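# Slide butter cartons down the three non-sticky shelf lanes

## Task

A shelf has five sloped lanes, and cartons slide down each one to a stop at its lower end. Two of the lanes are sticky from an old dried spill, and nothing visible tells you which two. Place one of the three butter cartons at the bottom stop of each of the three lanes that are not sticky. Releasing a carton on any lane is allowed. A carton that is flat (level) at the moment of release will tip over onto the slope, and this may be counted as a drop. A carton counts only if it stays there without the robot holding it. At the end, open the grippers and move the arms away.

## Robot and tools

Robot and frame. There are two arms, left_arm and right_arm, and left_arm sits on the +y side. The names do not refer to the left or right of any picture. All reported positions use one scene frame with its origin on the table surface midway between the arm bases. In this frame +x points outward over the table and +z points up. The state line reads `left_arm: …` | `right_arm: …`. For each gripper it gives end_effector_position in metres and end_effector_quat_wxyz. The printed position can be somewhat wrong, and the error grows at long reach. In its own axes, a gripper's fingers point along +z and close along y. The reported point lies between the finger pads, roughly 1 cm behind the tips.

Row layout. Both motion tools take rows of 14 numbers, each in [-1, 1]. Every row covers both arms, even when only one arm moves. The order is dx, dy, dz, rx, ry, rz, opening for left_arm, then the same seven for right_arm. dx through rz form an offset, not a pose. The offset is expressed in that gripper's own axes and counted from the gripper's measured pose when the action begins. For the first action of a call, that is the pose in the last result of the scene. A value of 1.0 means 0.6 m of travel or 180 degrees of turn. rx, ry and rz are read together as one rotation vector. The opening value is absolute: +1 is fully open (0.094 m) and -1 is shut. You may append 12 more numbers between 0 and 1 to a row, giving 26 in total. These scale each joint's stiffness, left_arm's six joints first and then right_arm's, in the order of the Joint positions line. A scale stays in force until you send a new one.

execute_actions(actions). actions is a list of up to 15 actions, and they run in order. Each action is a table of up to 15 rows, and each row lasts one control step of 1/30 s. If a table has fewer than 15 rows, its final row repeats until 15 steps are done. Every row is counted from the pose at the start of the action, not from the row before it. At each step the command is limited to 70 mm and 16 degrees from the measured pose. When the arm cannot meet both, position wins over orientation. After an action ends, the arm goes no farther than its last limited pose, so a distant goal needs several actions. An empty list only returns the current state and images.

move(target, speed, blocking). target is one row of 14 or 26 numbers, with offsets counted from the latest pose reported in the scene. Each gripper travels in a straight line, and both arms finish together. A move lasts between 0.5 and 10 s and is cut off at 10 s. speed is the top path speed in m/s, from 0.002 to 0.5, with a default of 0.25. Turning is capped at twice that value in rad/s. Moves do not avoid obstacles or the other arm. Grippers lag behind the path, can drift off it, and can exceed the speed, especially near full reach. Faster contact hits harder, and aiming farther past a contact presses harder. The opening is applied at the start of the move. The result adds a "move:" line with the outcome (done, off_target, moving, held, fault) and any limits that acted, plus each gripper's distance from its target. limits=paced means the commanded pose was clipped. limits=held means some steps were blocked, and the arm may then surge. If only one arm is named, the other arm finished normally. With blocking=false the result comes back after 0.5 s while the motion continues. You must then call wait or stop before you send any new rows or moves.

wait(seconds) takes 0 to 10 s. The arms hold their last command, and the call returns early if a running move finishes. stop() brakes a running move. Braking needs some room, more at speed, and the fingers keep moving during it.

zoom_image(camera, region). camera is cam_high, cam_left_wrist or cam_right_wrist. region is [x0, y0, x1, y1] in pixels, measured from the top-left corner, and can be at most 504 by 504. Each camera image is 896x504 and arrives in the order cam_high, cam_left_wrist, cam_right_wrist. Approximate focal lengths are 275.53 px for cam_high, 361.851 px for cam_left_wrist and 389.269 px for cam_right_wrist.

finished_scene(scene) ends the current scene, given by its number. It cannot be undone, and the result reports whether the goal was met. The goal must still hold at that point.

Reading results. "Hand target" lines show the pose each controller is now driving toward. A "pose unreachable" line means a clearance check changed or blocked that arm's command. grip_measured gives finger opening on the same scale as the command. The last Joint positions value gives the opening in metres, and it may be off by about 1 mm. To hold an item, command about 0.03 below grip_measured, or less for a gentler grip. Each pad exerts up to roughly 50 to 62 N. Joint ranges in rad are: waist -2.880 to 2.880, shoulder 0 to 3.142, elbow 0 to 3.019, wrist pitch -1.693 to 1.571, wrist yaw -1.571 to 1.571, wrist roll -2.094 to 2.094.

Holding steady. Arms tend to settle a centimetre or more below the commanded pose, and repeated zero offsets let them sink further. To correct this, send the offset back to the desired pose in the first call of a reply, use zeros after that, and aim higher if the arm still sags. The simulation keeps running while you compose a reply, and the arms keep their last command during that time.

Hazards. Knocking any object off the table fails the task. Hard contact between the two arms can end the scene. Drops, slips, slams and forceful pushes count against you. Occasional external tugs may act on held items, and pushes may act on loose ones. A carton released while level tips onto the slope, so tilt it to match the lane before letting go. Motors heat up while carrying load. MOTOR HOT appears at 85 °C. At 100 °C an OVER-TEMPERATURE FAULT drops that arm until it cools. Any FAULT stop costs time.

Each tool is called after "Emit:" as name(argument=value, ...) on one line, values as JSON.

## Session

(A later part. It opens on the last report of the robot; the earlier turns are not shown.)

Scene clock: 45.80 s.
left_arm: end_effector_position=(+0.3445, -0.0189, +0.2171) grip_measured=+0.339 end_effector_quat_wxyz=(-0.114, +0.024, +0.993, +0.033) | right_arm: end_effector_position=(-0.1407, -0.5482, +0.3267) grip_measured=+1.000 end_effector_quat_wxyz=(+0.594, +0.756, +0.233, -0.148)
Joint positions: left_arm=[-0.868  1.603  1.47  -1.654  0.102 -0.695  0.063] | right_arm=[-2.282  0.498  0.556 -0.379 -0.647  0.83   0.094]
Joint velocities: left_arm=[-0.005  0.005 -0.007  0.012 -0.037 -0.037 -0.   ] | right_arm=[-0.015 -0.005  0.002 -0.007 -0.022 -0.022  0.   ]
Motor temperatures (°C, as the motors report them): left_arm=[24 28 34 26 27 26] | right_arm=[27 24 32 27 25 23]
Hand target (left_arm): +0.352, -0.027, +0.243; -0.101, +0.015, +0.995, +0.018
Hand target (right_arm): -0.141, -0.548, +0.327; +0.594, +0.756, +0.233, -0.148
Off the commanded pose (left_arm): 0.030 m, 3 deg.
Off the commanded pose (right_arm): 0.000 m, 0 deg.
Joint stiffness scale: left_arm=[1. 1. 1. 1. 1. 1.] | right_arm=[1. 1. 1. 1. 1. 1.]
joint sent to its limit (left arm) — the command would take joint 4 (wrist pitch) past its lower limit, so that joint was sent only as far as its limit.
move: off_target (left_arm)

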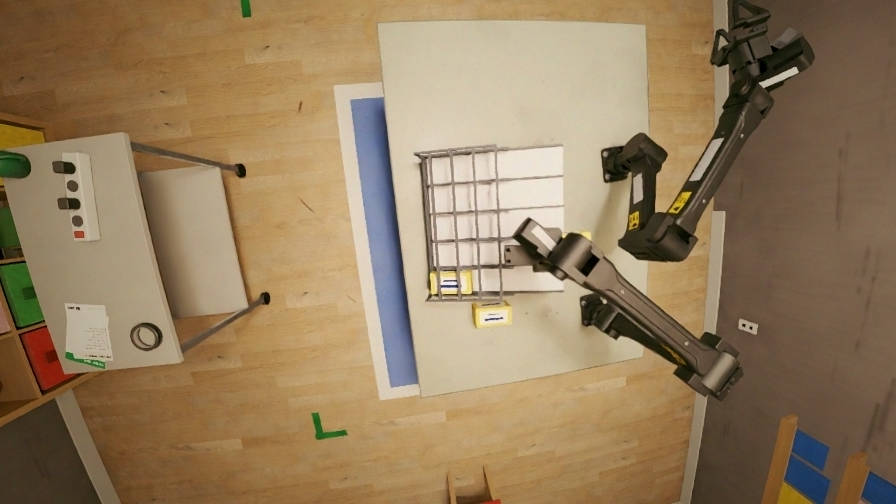

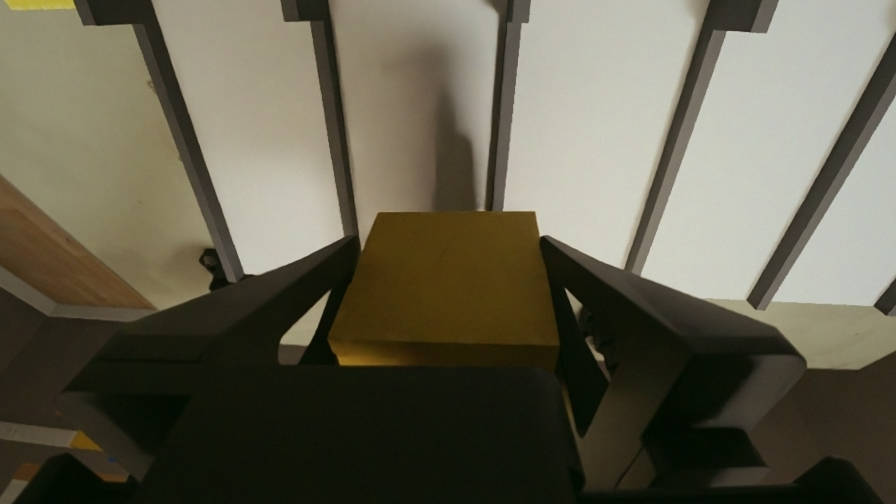

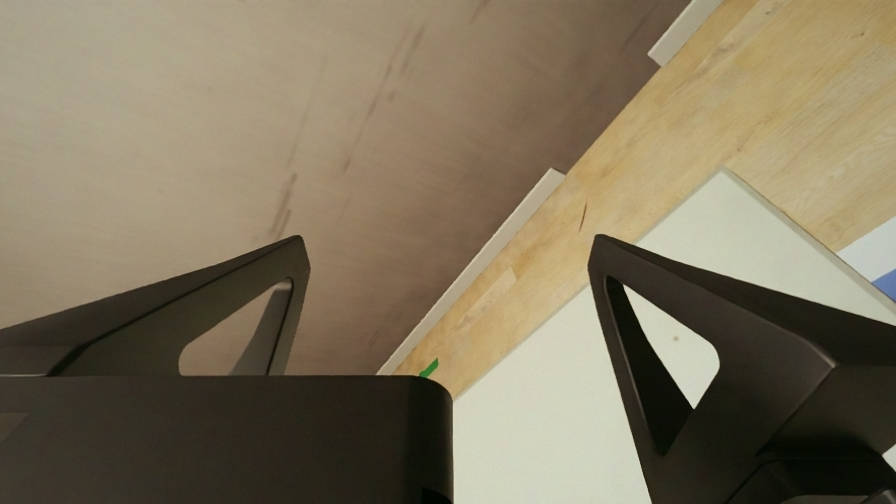

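Emit:
move(target=[-0.02,0.03,0.085,0,0.02,0,0.25,0,0,0,0,0,0,1], speed=0.05)

Emit:
move(target=[0,0,-0.04,0,0,0,1,0,0,0,0,0,0,1], speed=0.05)

Scene clock: 50.17 s.
left_arm: end_effector_position=(+0.3426, +0.0002, +0.1708) grip_measured=+0.339 end_effector_quat_wxyz=(-0.142, +0.017, +0.989, +0.037) | right_arm: end_effector_position=(-0.1407, -0.5482, +0.3267) grip_measured=+1.000 end_effector_quat_wxyz=(+0.594, +0.756, +0.233, -0.148)
Joint positions: left_arm=[-0.828  1.622  1.36  -1.577  0.125 -0.663  0.063] | right_arm=[-2.282  0.498  0.556 -0.379 -0.647  0.83   0.094]
Joint velocities: left_arm=[-0.005 -0.005 -0.007 -0.002  0.007 -0.022 -0.001] | right_arm=[-0.015 -0.015  0.002 -0.002 -0.066 -0.037  0.   ]
Motor temperatures (°C, as the motors report them): left_arm=[24 29 34 26 27 26] | right_arm=[27 24 32 27 25 23]
Hand target (left_arm): +0.345, +0.003, +0.166; -0.145, +0.022, +0.989, +0.034
Hand target (right_arm): -0.141, -0.548, +0.327; +0.594, +0.756, +0.233, -0.148
Off the commanded pose (left_arm): 0.006 m, 1 deg.
Off the commanded pose (right_arm): 0.000 m, 0 deg.
Joint stiffness scale: left_arm=[1. 1. 1. 1. 1. 1.] | right_arm=[1. 1. 1. 1. 1. 1.]
move: done

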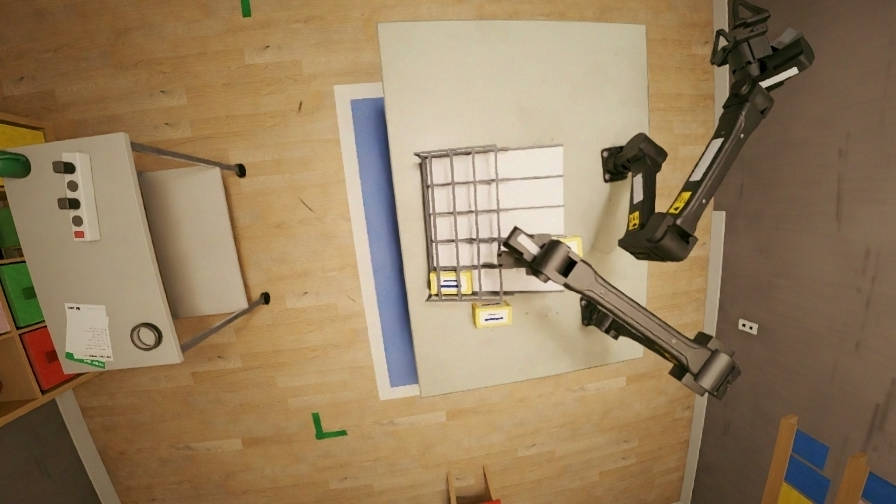

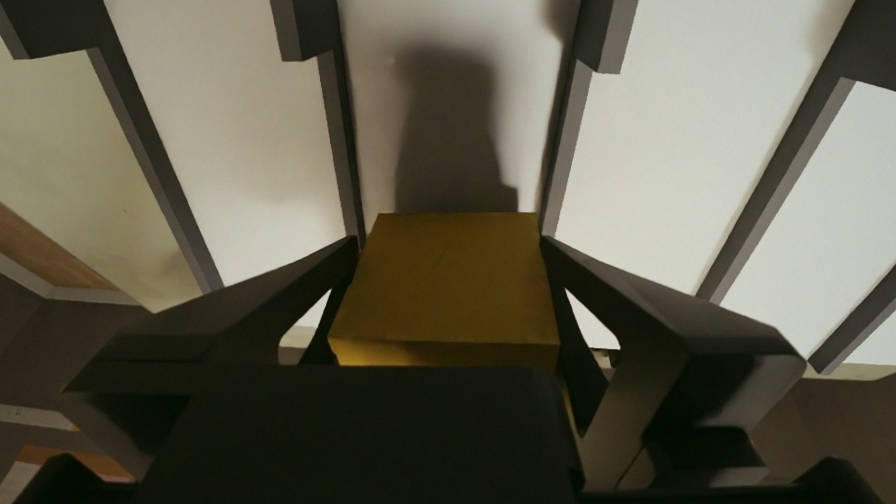

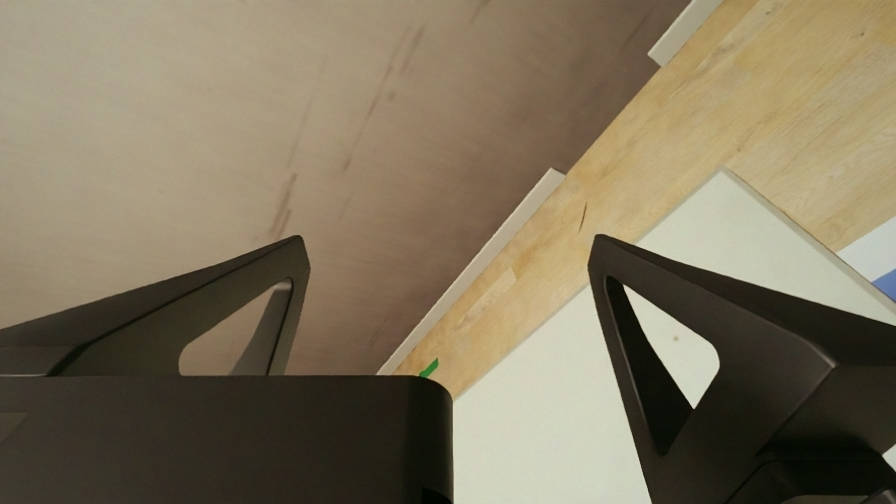

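Scene clock: 51.00 s.
left_arm: end_effector_position=(+0.3388, +0.0035, +0.1786) grip_measured=+1.000 end_effector_quat_wxyz=(-0.153, +0.016, +0.987, +0.046) | right_arm: end_effector_position=(-0.1407, -0.5482, +0.3267) grip_measured=+1.000 end_effector_quat_wxyz=(+0.594, +0.756, +0.233, -0.148)
Joint positions: left_arm=[-0.828  1.621  1.376 -1.621  0.125 -0.663  0.094] | right_arm=[-2.282  0.498  0.556 -0.379 -0.647  0.83   0.094]
Joint velocities: left_arm=[ 0.005 -0.015 -0.002 -0.017 -0.095  0.037  0.   ] | right_arm=[-0.005 -0.005 -0.002 -0.012 -0.022  0.022  0.   ]
Motor temperatures (°C, as the motors report them): left_arm=[24 29 34 26 27 26] | right_arm=[27 24 32 27 25 23]
Hand target (left_arm): +0.349, -0.001, +0.194; -0.142, +0.017, +0.989, +0.037
Hand target (right_arm): -0.141, -0.548, +0.327; +0.594, +0.756, +0.233, -0.148
Off the commanded pose (left_arm): 0.019 m, 2 deg.
Off the commanded pose (right_arm): 0.000 m, 0 deg.
Joint stiffness scale: left_arm=[1. 1. 1. 1. 1. 1.] | right_arm=[1. 1. 1. 1. 1. 1.]
move: off_target (left_arm)

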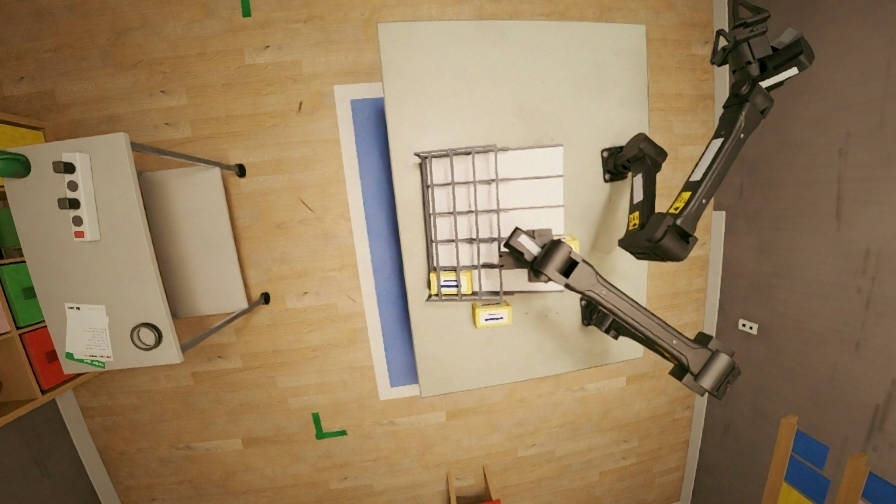

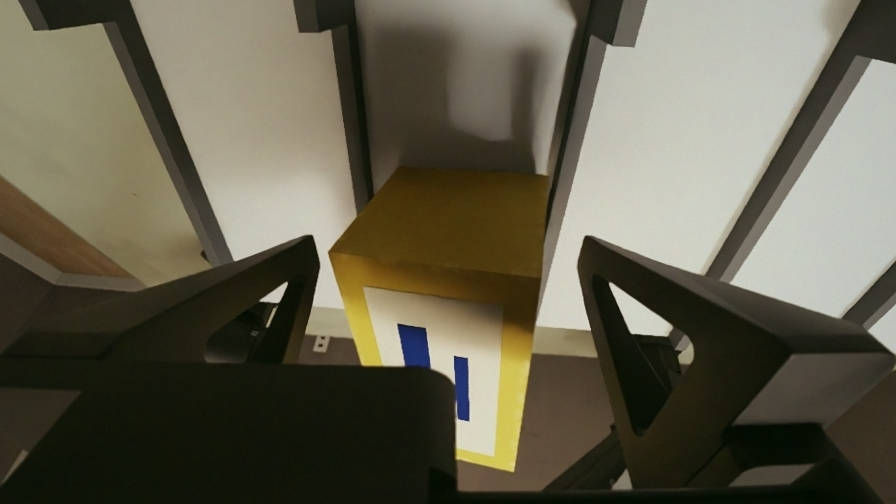

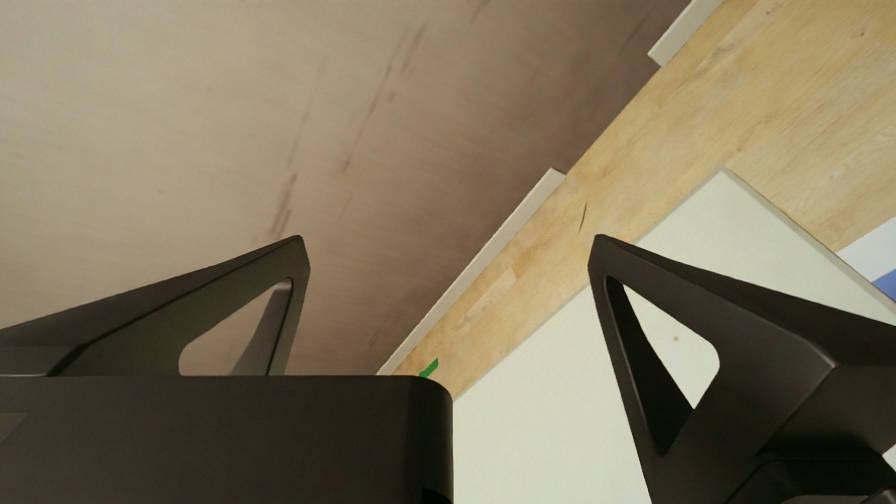

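Sticky. To lane 3.

Emit:
execute_actions(actions=[[[0,0,0.02,0,0,0,1,0,0,0,0,0,0,1]],[[0,0,0,0,0,0,-1,0,0,0,0,0,0,1]],[[0,0,0,0,0,0,-1,0,0,0,0,0,0,1]]])

Emit:
move(target=[0,0,-0.14,0,0,0,0.25,0,0,0,0,0,0,1], speed=0.1)

Emit:
move(target=[-0.02,-0.17,0,0,0,0,0.25,0,0,0,0,0,0,1], speed=0.1)

Scene clock: 55.73 s.
left_arm: end_effector_position=(+0.3361, +0.0058, +0.1720) grip_measured=+0.431 end_effector_quat_wxyz=(-0.155, +0.016, +0.987, +0.047) | right_arm: end_effector_position=(-0.1407, -0.5482, +0.3267) grip_measured=+1.000 end_effector_quat_wxyz=(+0.594, +0.756, +0.233, -0.148)
Joint positions: left_arm=[-0.828  1.62   1.356 -1.607  0.125 -0.663  0.067] | right_arm=[-2.282  0.498  0.556 -0.379 -0.647  0.83   0.094]
Joint velocities: left_arm=[-0.015 -0.015  0.007 -0.017 -0.081  0.007  0.   ] | right_arm=[-0.005  0.005 -0.002  0.007  0.051 -0.007  0.   ]
Motor temperatures (°C, as the motors report them): left_arm=[24 29 34 26 27 26] | right_arm=[27 24 32 27 25 23]
Hand target (left_arm): +0.336, +0.006, +0.172; -0.155, +0.016, +0.987, +0.047
Hand target (right_arm): -0.141, -0.548, +0.327; +0.594, +0.756, +0.233, -0.148
Off the commanded pose (left_arm): 0.000 m, 0 deg.
Off the commanded pose (right_arm): 0.000 m, 0 deg.
Joint stiffness scale: left_arm=[1. 1. 1. 1. 1. 1.] | right_arm=[1. 1. 1. 1. 1. 1.]

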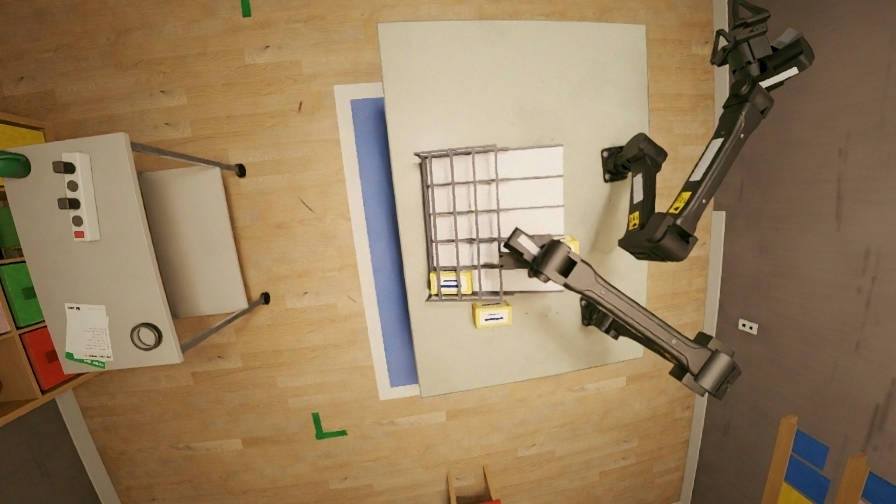

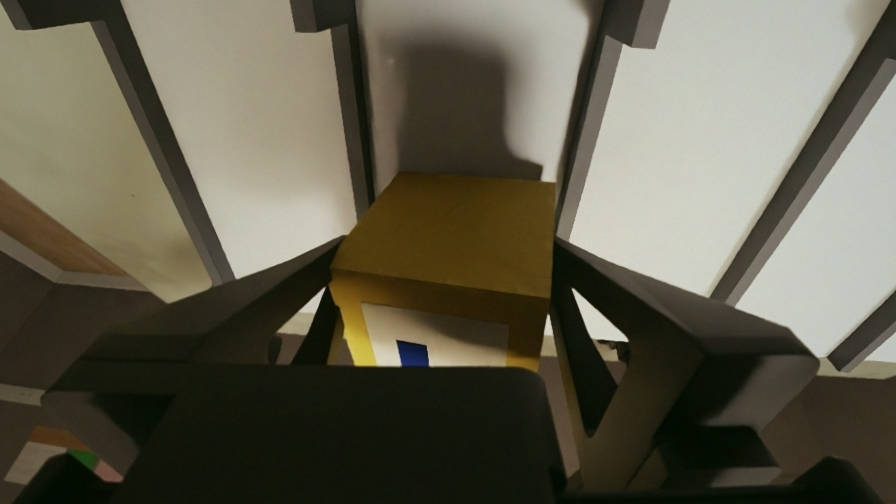

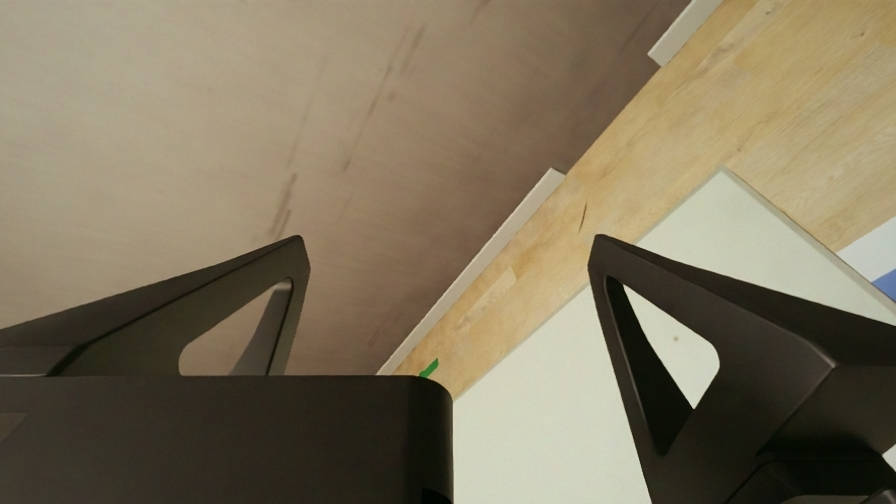

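Scene clock: 57.00 s.
left_arm: end_effector_position=(+0.3520, +0.0008, +0.2223) grip_measured=+0.431 end_effector_quat_wxyz=(-0.117, +0.013, +0.993, +0.020) | right_arm: end_effector_position=(-0.1407, -0.5482, +0.3267) grip_measured=+1.000 end_effector_quat_wxyz=(+0.594, +0.756, +0.233, -0.148)
Joint positions: left_arm=[-0.815  1.575  1.451 -1.655  0.117 -0.663  0.067] | right_arm=[-2.282  0.498  0.556 -0.379 -0.647  0.83   0.094]
Joint velocities: left_arm=[-0.005 -0.015  0.012 -0.007 -0.037 -0.007  0.   ] | right_arm=[-0.005 -0.015 -0.002 -0.017  0.037 -0.066  0.   ]
Motor temperatures (°C, as the motors report them): left_arm=[24 29 34 26 27 26] | right_arm=[27 24 32 27 25 23]
Hand target (left_arm): +0.361, -0.002, +0.251; -0.100, +0.011, +0.995, +0.003
Hand target (right_arm): -0.141, -0.548, +0.327; +0.594, +0.756, +0.233, -0.148
Off the commanded pose (left_arm): 0.031 m, 5 deg.
Off the commanded pose (right_arm): 0.000 m, 0 deg.
Joint stiffness scale: left_arm=[1. 1. 1. 1. 1. 1.] | right_arm=[1. 1. 1. 1. 1. 1.]
joint sent to its limit (left arm) — the command would take joint 4 (wrist pitch) past its lower limit, so that joint was sent only as far as its limit.
move: off_target (left_arm)

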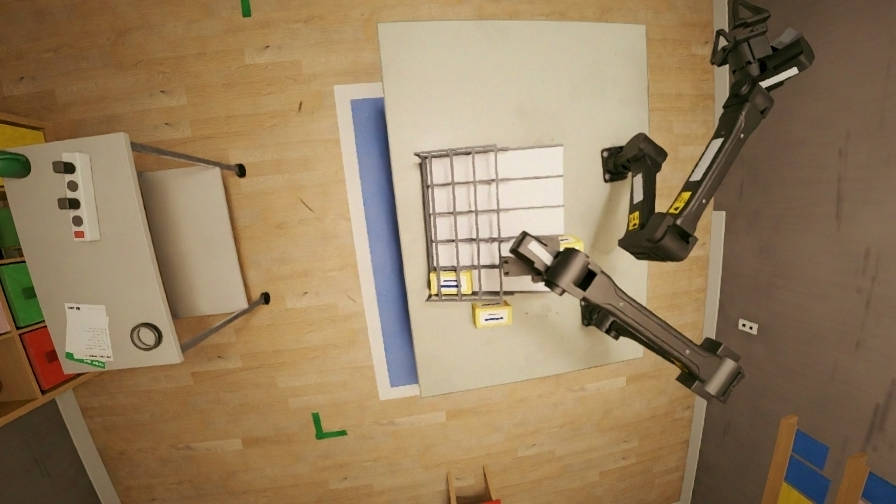

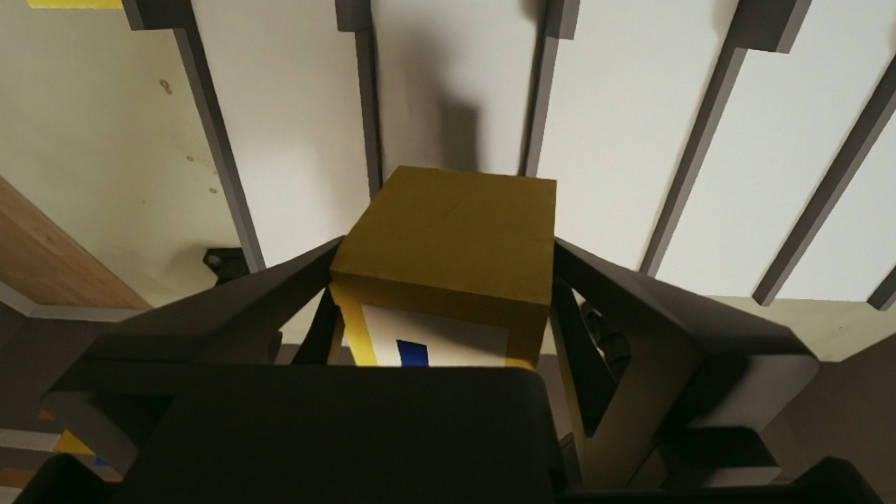

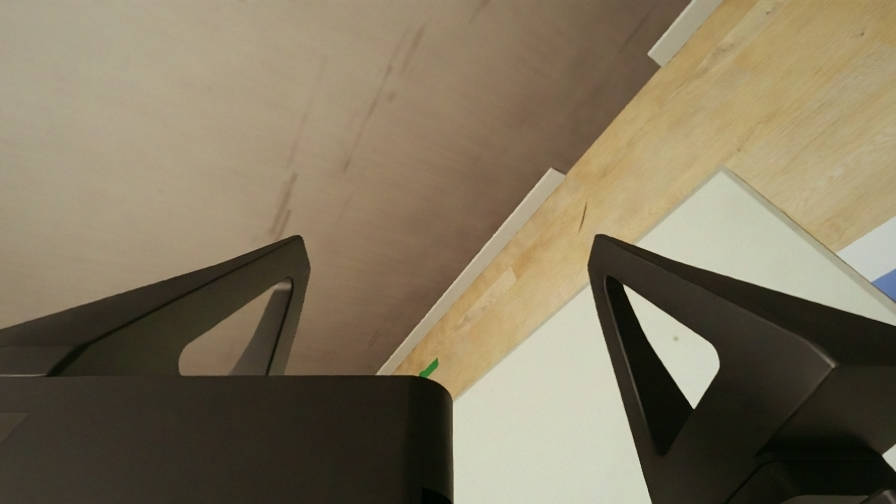

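Scene clock: 58.43 s.
left_arm: end_effector_position=(+0.3519, -0.0865, +0.1892) grip_measured=+0.431 end_effector_quat_wxyz=(-0.134, +0.017, +0.990, +0.041) | right_arm: end_effector_position=(-0.1407, -0.5482, +0.3267) grip_measured=+1.000 end_effector_quat_wxyz=(+0.594, +0.756, +0.233, -0.148)
Joint positions: left_arm=[-0.947  1.776  1.615 -1.655  0.138 -0.782  0.067] | right_arm=[-2.282  0.498  0.556 -0.379 -0.647  0.83   0.094]
Joint velocities: left_arm=[-0.015 -0.005 -0.012 -0.002  0.022  0.037 -0.   ] | right_arm=[-0.015 -0.005 -0.012 -0.017 -0.007 -0.007  0.   ]
Motor temperatures (°C, as the motors report them): left_arm=[24 29 35 26 27 26] | right_arm=[27 24 32 27 25 23]
Hand target (left_arm): +0.359, -0.100, +0.215; -0.117, +0.013, +0.993, +0.019
Hand target (right_arm): -0.141, -0.548, +0.327; +0.594, +0.756, +0.233, -0.148
Off the commanded pose (left_arm): 0.032 m, 3 deg.
Off the commanded pose (right_arm): 0.000 m, 0 deg.
Joint stiffness scale: left_arm=[1. 1. 1. 1. 1. 1.] | right_arm=[1. 1. 1. 1. 1. 1.]
move: off_target (left_arm)

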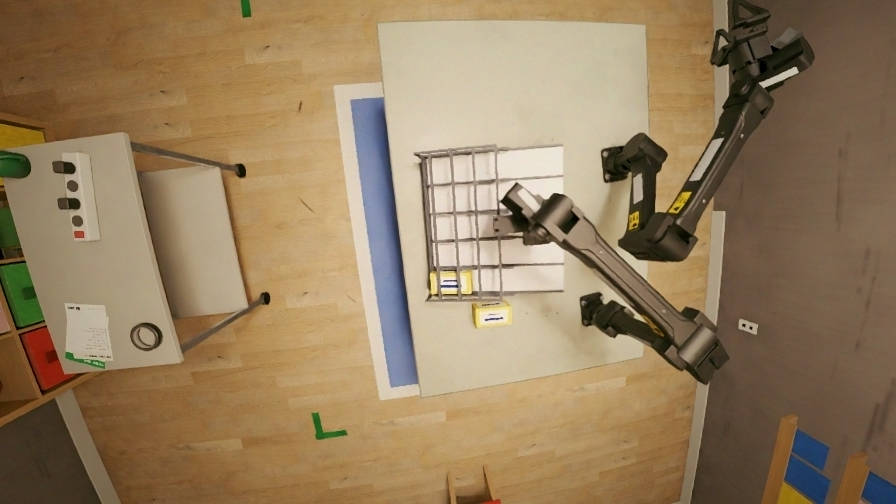

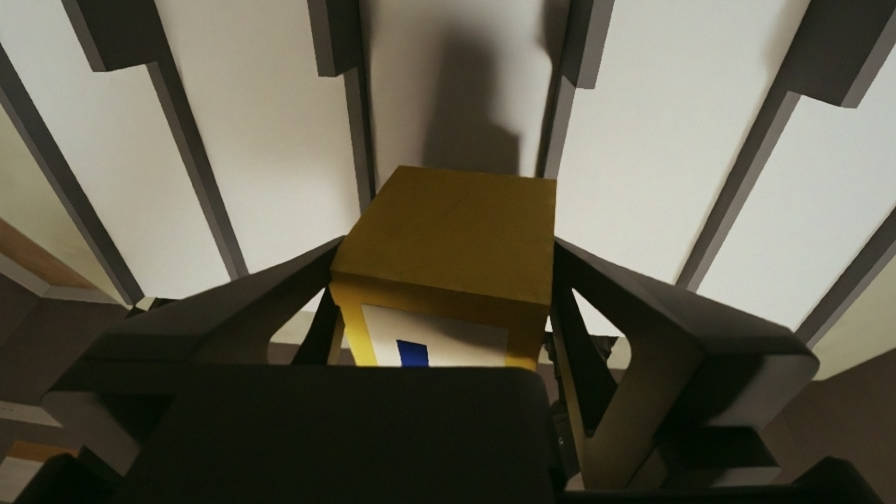

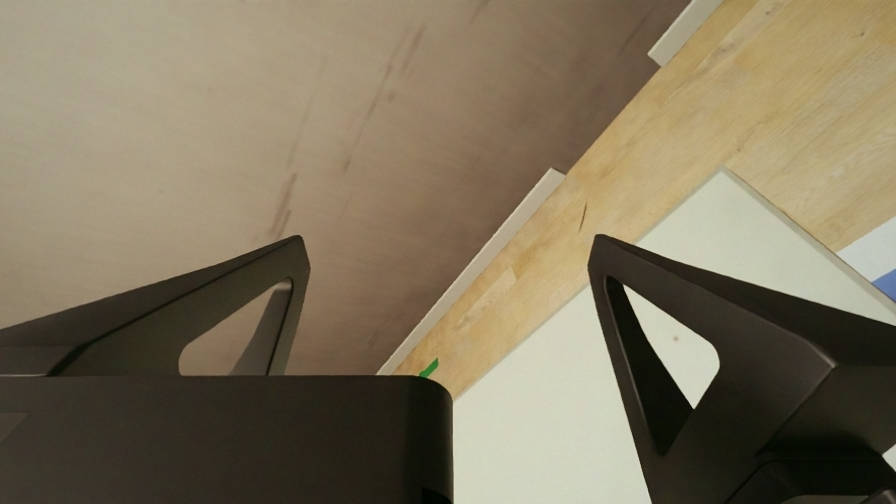

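Emit:
move(target=[0,0,0.03,0,0,0,0.25,0,0,0,0,0,0,1], speed=0.05)

Emit:
execute_actions(actions=[[[0,0,-0.04,0,0,0,1,0,0,0,0,0,0,1]],[[0,0,0,0,0,0,1,0,0,0,0,0,0,1]]])

Scene clock: 68.20 s.
left_arm: end_effector_position=(+0.3489, -0.0823, +0.1738) grip_measured=+0.431 end_effector_quat_wxyz=(-0.136, +0.016, +0.990, +0.046) | right_arm: end_effector_position=(-0.1407, -0.5482, +0.3267) grip_measured=+1.000 end_effector_quat_wxyz=(+0.594, +0.756, +0.233, -0.148)
Joint positions: left_arm=[-0.947  1.776  1.573 -1.622  0.135 -0.783  0.067] | right_arm=[-2.282  0.498  0.556 -0.379 -0.647  0.83   0.094]
Joint velocities: left_arm=[ 0.005  0.005  0.012 -0.022 -0.022 -0.051  0.001] | right_arm=[ 0.015 -0.015  0.002 -0.032 -0.022  0.007  0.   ]
Motor temperatures (°C, as the motors report them): left_arm=[24 30 36 26 26 26] | right_arm=[27 24 33 27 25 23]
Hand target (left_arm): +0.347, -0.085, +0.172; -0.134, +0.017, +0.990, +0.041
Hand target (right_arm): -0.141, -0.548, +0.327; +0.594, +0.756, +0.233, -0.148
Off the commanded pose (left_arm): 0.004 m, 1 deg.
Off the commanded pose (right_arm): 0.000 m, 0 deg.
Joint stiffness scale: left_arm=[1. 1. 1. 1. 1. 1.] | right_arm=[1. 1. 1. 1. 1. 1.]
move: done

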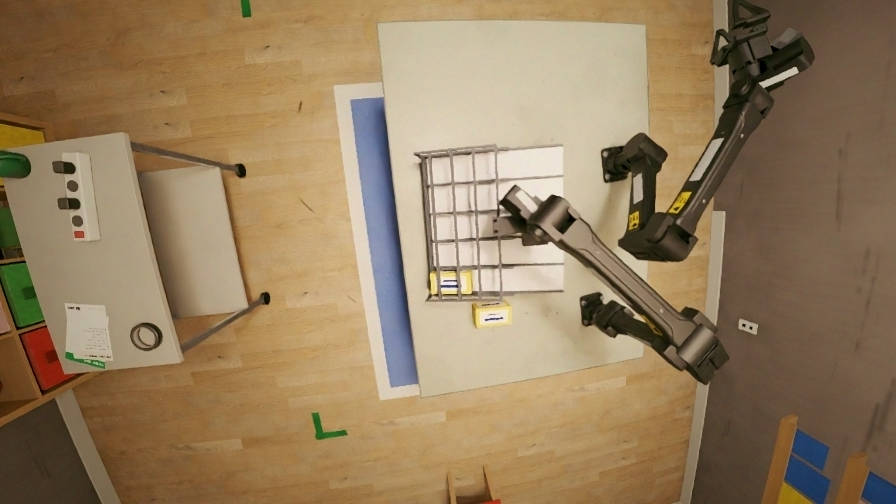

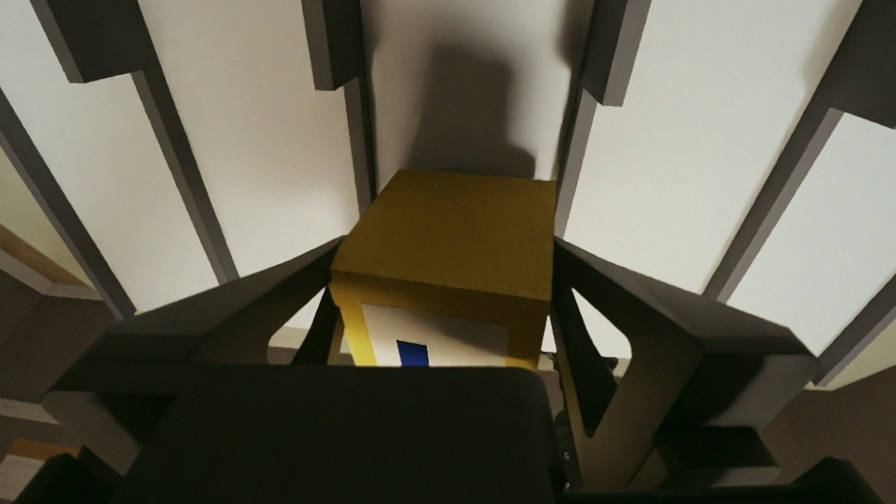

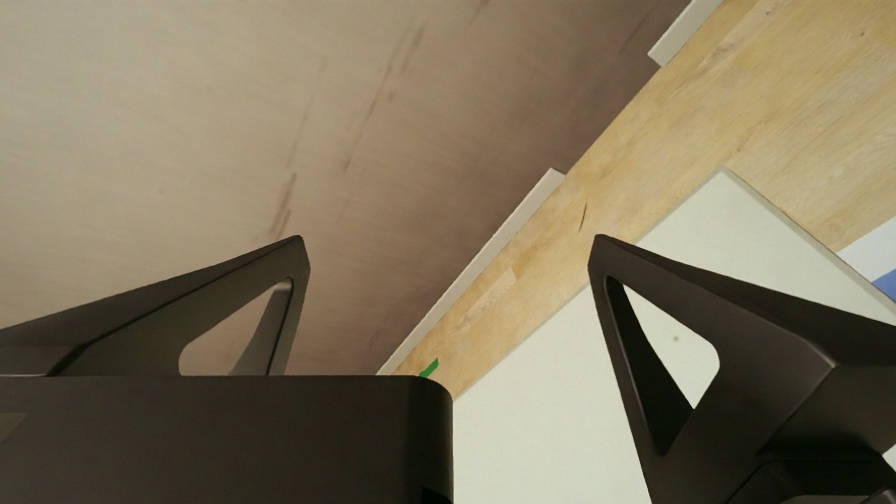

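Scene clock: 69.20 s.
left_arm: end_effector_position=(+0.3459, -0.0788, +0.1824) grip_measured=+1.000 end_effector_quat_wxyz=(-0.144, +0.015, +0.988, +0.055) | right_arm: end_effector_position=(-0.1407, -0.5482, +0.3267) grip_measured=+1.000 end_effector_quat_wxyz=(+0.594, +0.756, +0.233, -0.148)
Joint positions: left_arm=[-0.947  1.776  1.591 -1.666  0.133 -0.783  0.094] | right_arm=[-2.282  0.498  0.556 -0.379 -0.647  0.83   0.094]
Joint velocities: left_arm=[-0.015 -0.005  0.007  0.002 -0.007 -0.007  0.   ] | right_arm=[ 0.005 -0.015 -0.012 -0.007  0.037  0.022  0.   ]
Motor temperatures (°C, as the motors report them): left_arm=[24 30 36 26 26 26] | right_arm=[27 24 33 27 25 23]
Hand target (left_arm): +0.346, -0.079, +0.182; -0.144, +0.015, +0.988, +0.055
Hand target (right_arm): -0.141, -0.548, +0.327; +0.594, +0.756, +0.233, -0.148
Off the commanded pose (left_arm): 0.000 m, 0 deg.
Off the commanded pose (right_arm): 0.000 m, 0 deg.
Joint stiffness scale: left_arm=[1. 1. 1. 1. 1. 1.] | right_arm=[1. 1. 1. 1. 1. 1.]

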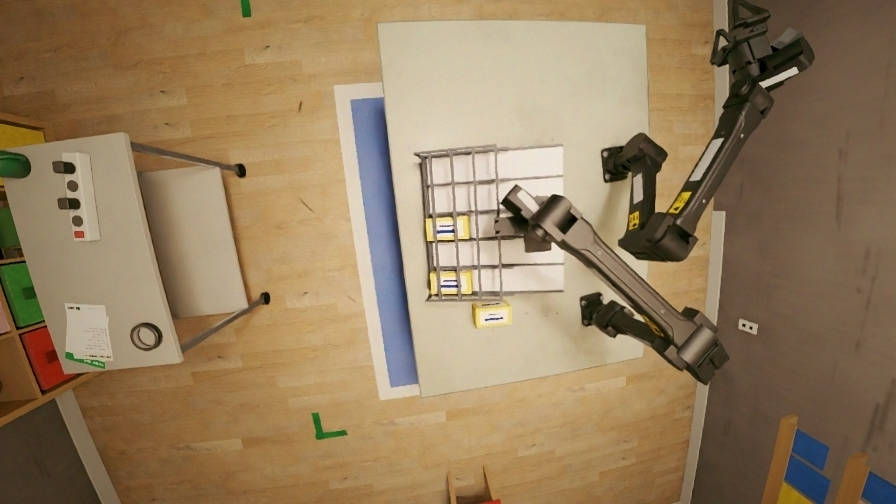

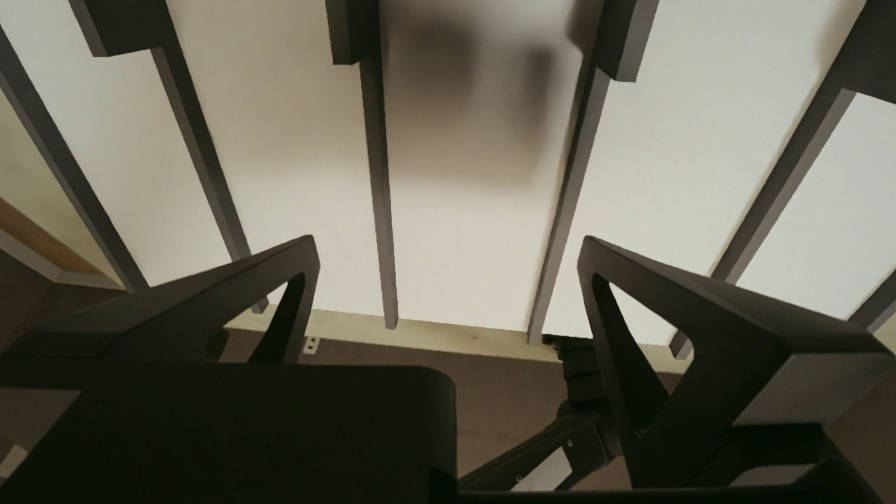

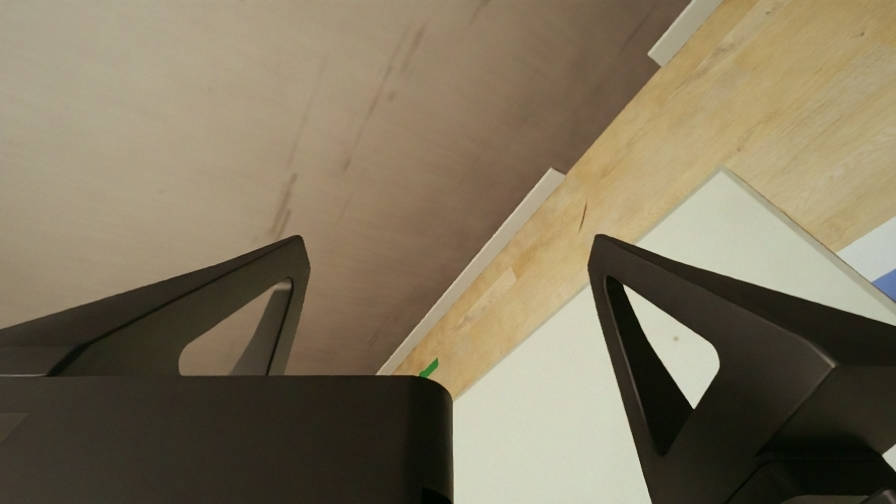

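Lane 3 good. Get carton 3.

Emit:
move(target=[-0.21,0.56,-0.06,0,-0.08,0,1,0,0,0,0,0,0,1])

Scene clock: 73.77 s.
left_arm: end_effector_position=(+0.4848, +0.2576, +0.2134) grip_measured=+1.000 end_effector_quat_wxyz=(-0.034, +0.008, +0.998, +0.058) | right_arm: end_effector_position=(-0.1407, -0.5482, +0.3267) grip_measured=+1.000 end_effector_quat_wxyz=(+0.594, +0.756, +0.233, -0.148)
Joint positions: left_arm=[-0.222  1.55   1.41  -1.51  -0.109 -0.096  0.094] | right_arm=[-2.282  0.498  0.556 -0.379 -0.647  0.83   0.094]
Joint velocities: left_arm=[ 0.024 -0.015 -0.007 -0.027 -0.037 -0.022  0.   ] | right_arm=[-0.005 -0.015  0.002 -0.007 -0.081 -0.007  0.   ]
Motor temperatures (°C, as the motors report them): left_arm=[24 30 35 26 26 26] | right_arm=[27 24 33 27 25 23]
Hand target (left_arm): +0.493, +0.253, +0.217; -0.020, +0.021, +0.998, +0.056
Hand target (right_arm): -0.141, -0.548, +0.327; +0.594, +0.756, +0.233, -0.148
Off the commanded pose (left_arm): 0.011 m, 2 deg.
Off the commanded pose (right_arm): 0.000 m, 0 deg.
Joint stiffness scale: left_arm=[1. 1. 1. 1. 1. 1.] | right_arm=[1. 1. 1. 1. 1. 1.]
move: off_target (left_arm)

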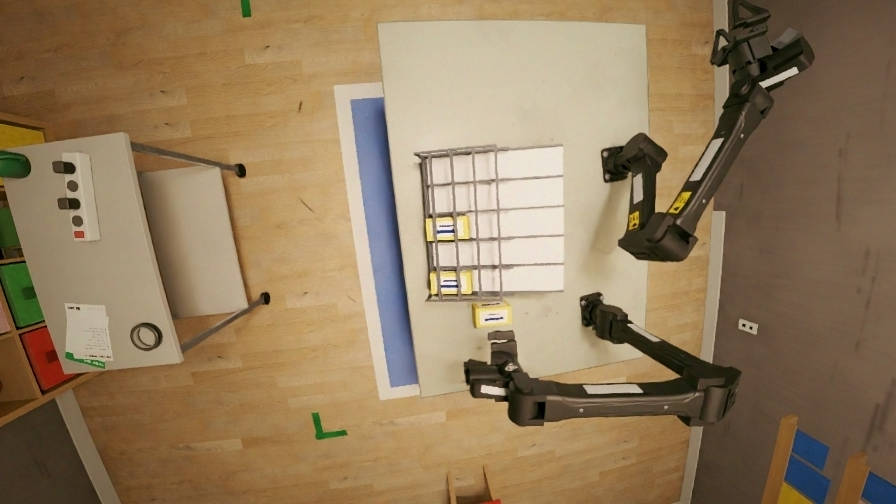

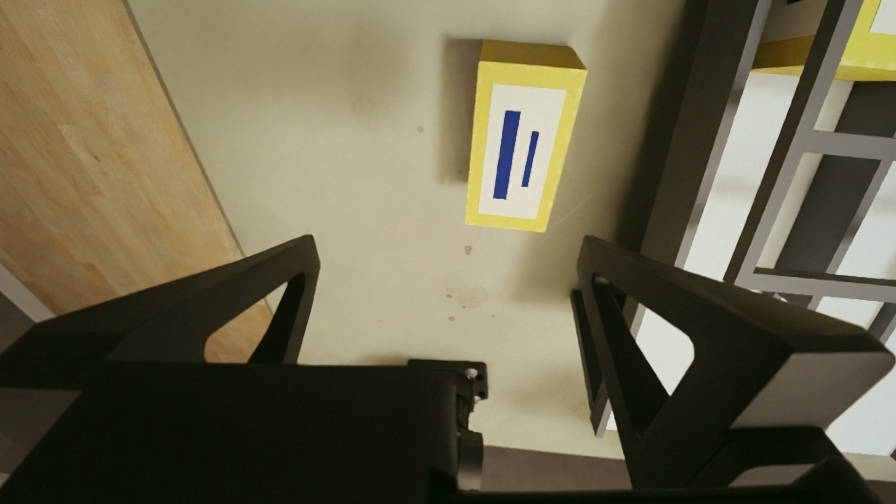

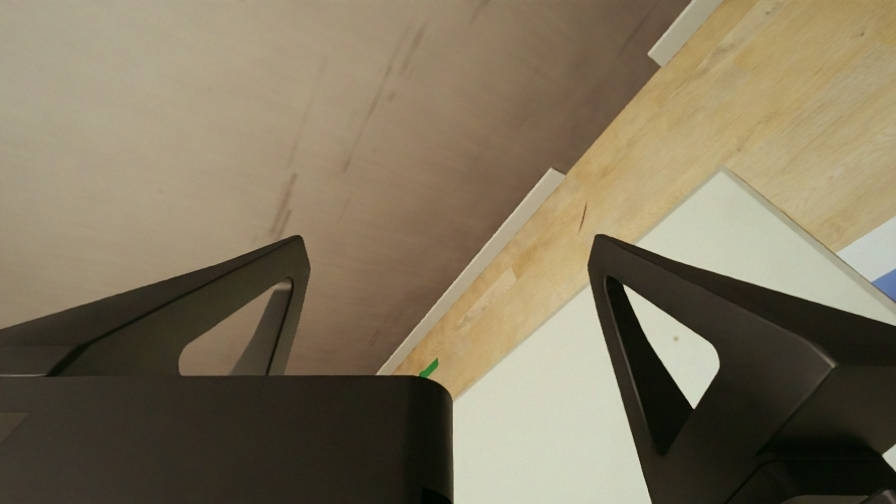

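Emit:
move(target=[-0.05,-0.05,0.15,0,0,0,1,0,0,0,0,0,0,1])

Scene clock: 76.60 s.
left_arm: end_effector_position=(+0.5055, +0.2415, +0.1195) grip_measured=+1.000 end_effector_quat_wxyz=(-0.041, +0.014, +0.997, +0.059) | right_arm: end_effector_position=(-0.1407, -0.5482, +0.3267) grip_measured=+1.000 end_effector_quat_wxyz=(+0.594, +0.756, +0.233, -0.148)
Joint positions: left_arm=[-0.252  1.677  1.312 -1.302 -0.108 -0.114  0.094] | right_arm=[-2.282  0.498  0.556 -0.379 -0.647  0.83   0.094]
Joint velocities: left_arm=[-0.005 -0.005 -0.007  0.007  0.066 -0.051  0.   ] | right_arm=[-0.005 -0.015  0.002 -0.007 -0.037 -0.11   0.   ]
Motor temperatures (°C, as the motors report them): left_arm=[24 30 35 26 26 26] | right_arm=[27 24 33 27 25 23]
Hand target (left_arm): +0.507, +0.237, +0.118; -0.034, +0.008, +0.998, +0.058
Hand target (right_arm): -0.141, -0.548, +0.327; +0.594, +0.756, +0.233, -0.148
Off the commanded pose (left_arm): 0.005 m, 1 deg.
Off the commanded pose (right_arm): 0.000 m, 0 deg.
Joint stiffness scale: left_arm=[1. 1. 1. 1. 1. 1.] | right_arm=[1. 1. 1. 1. 1. 1.]
move: done

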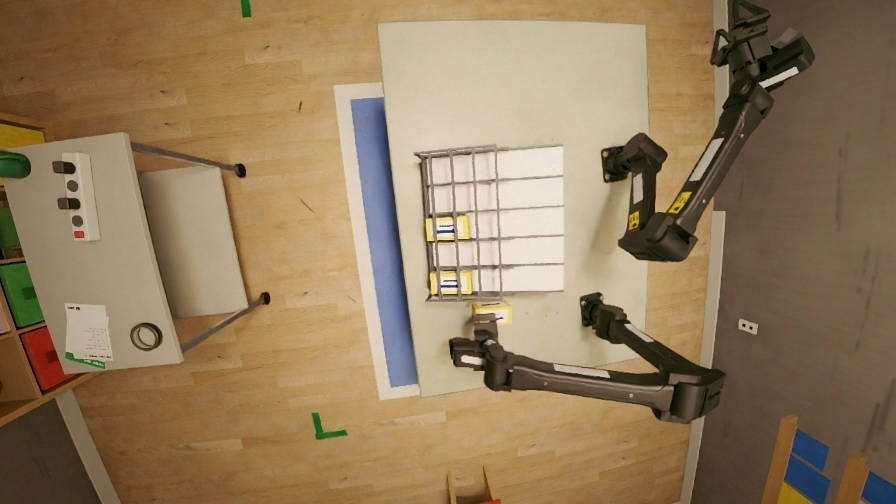

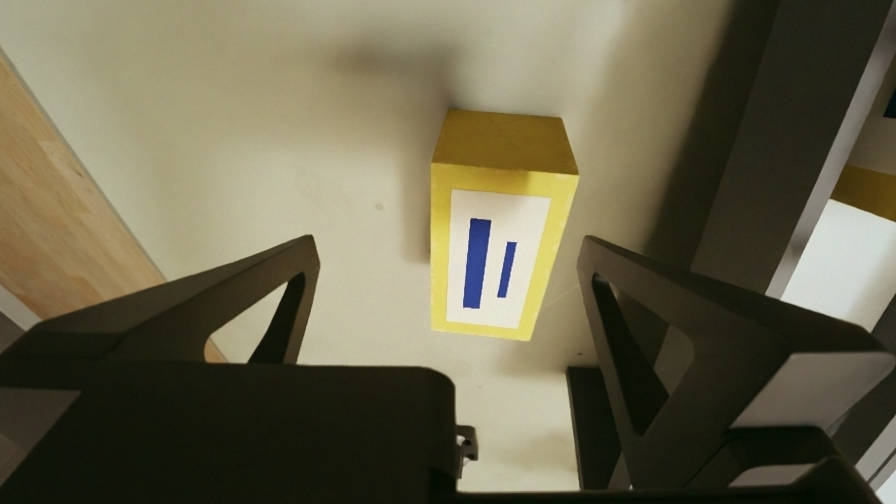

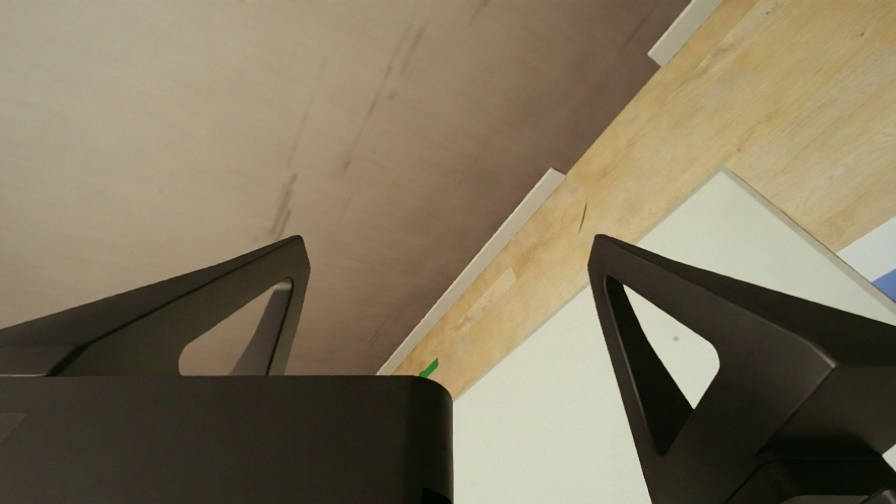

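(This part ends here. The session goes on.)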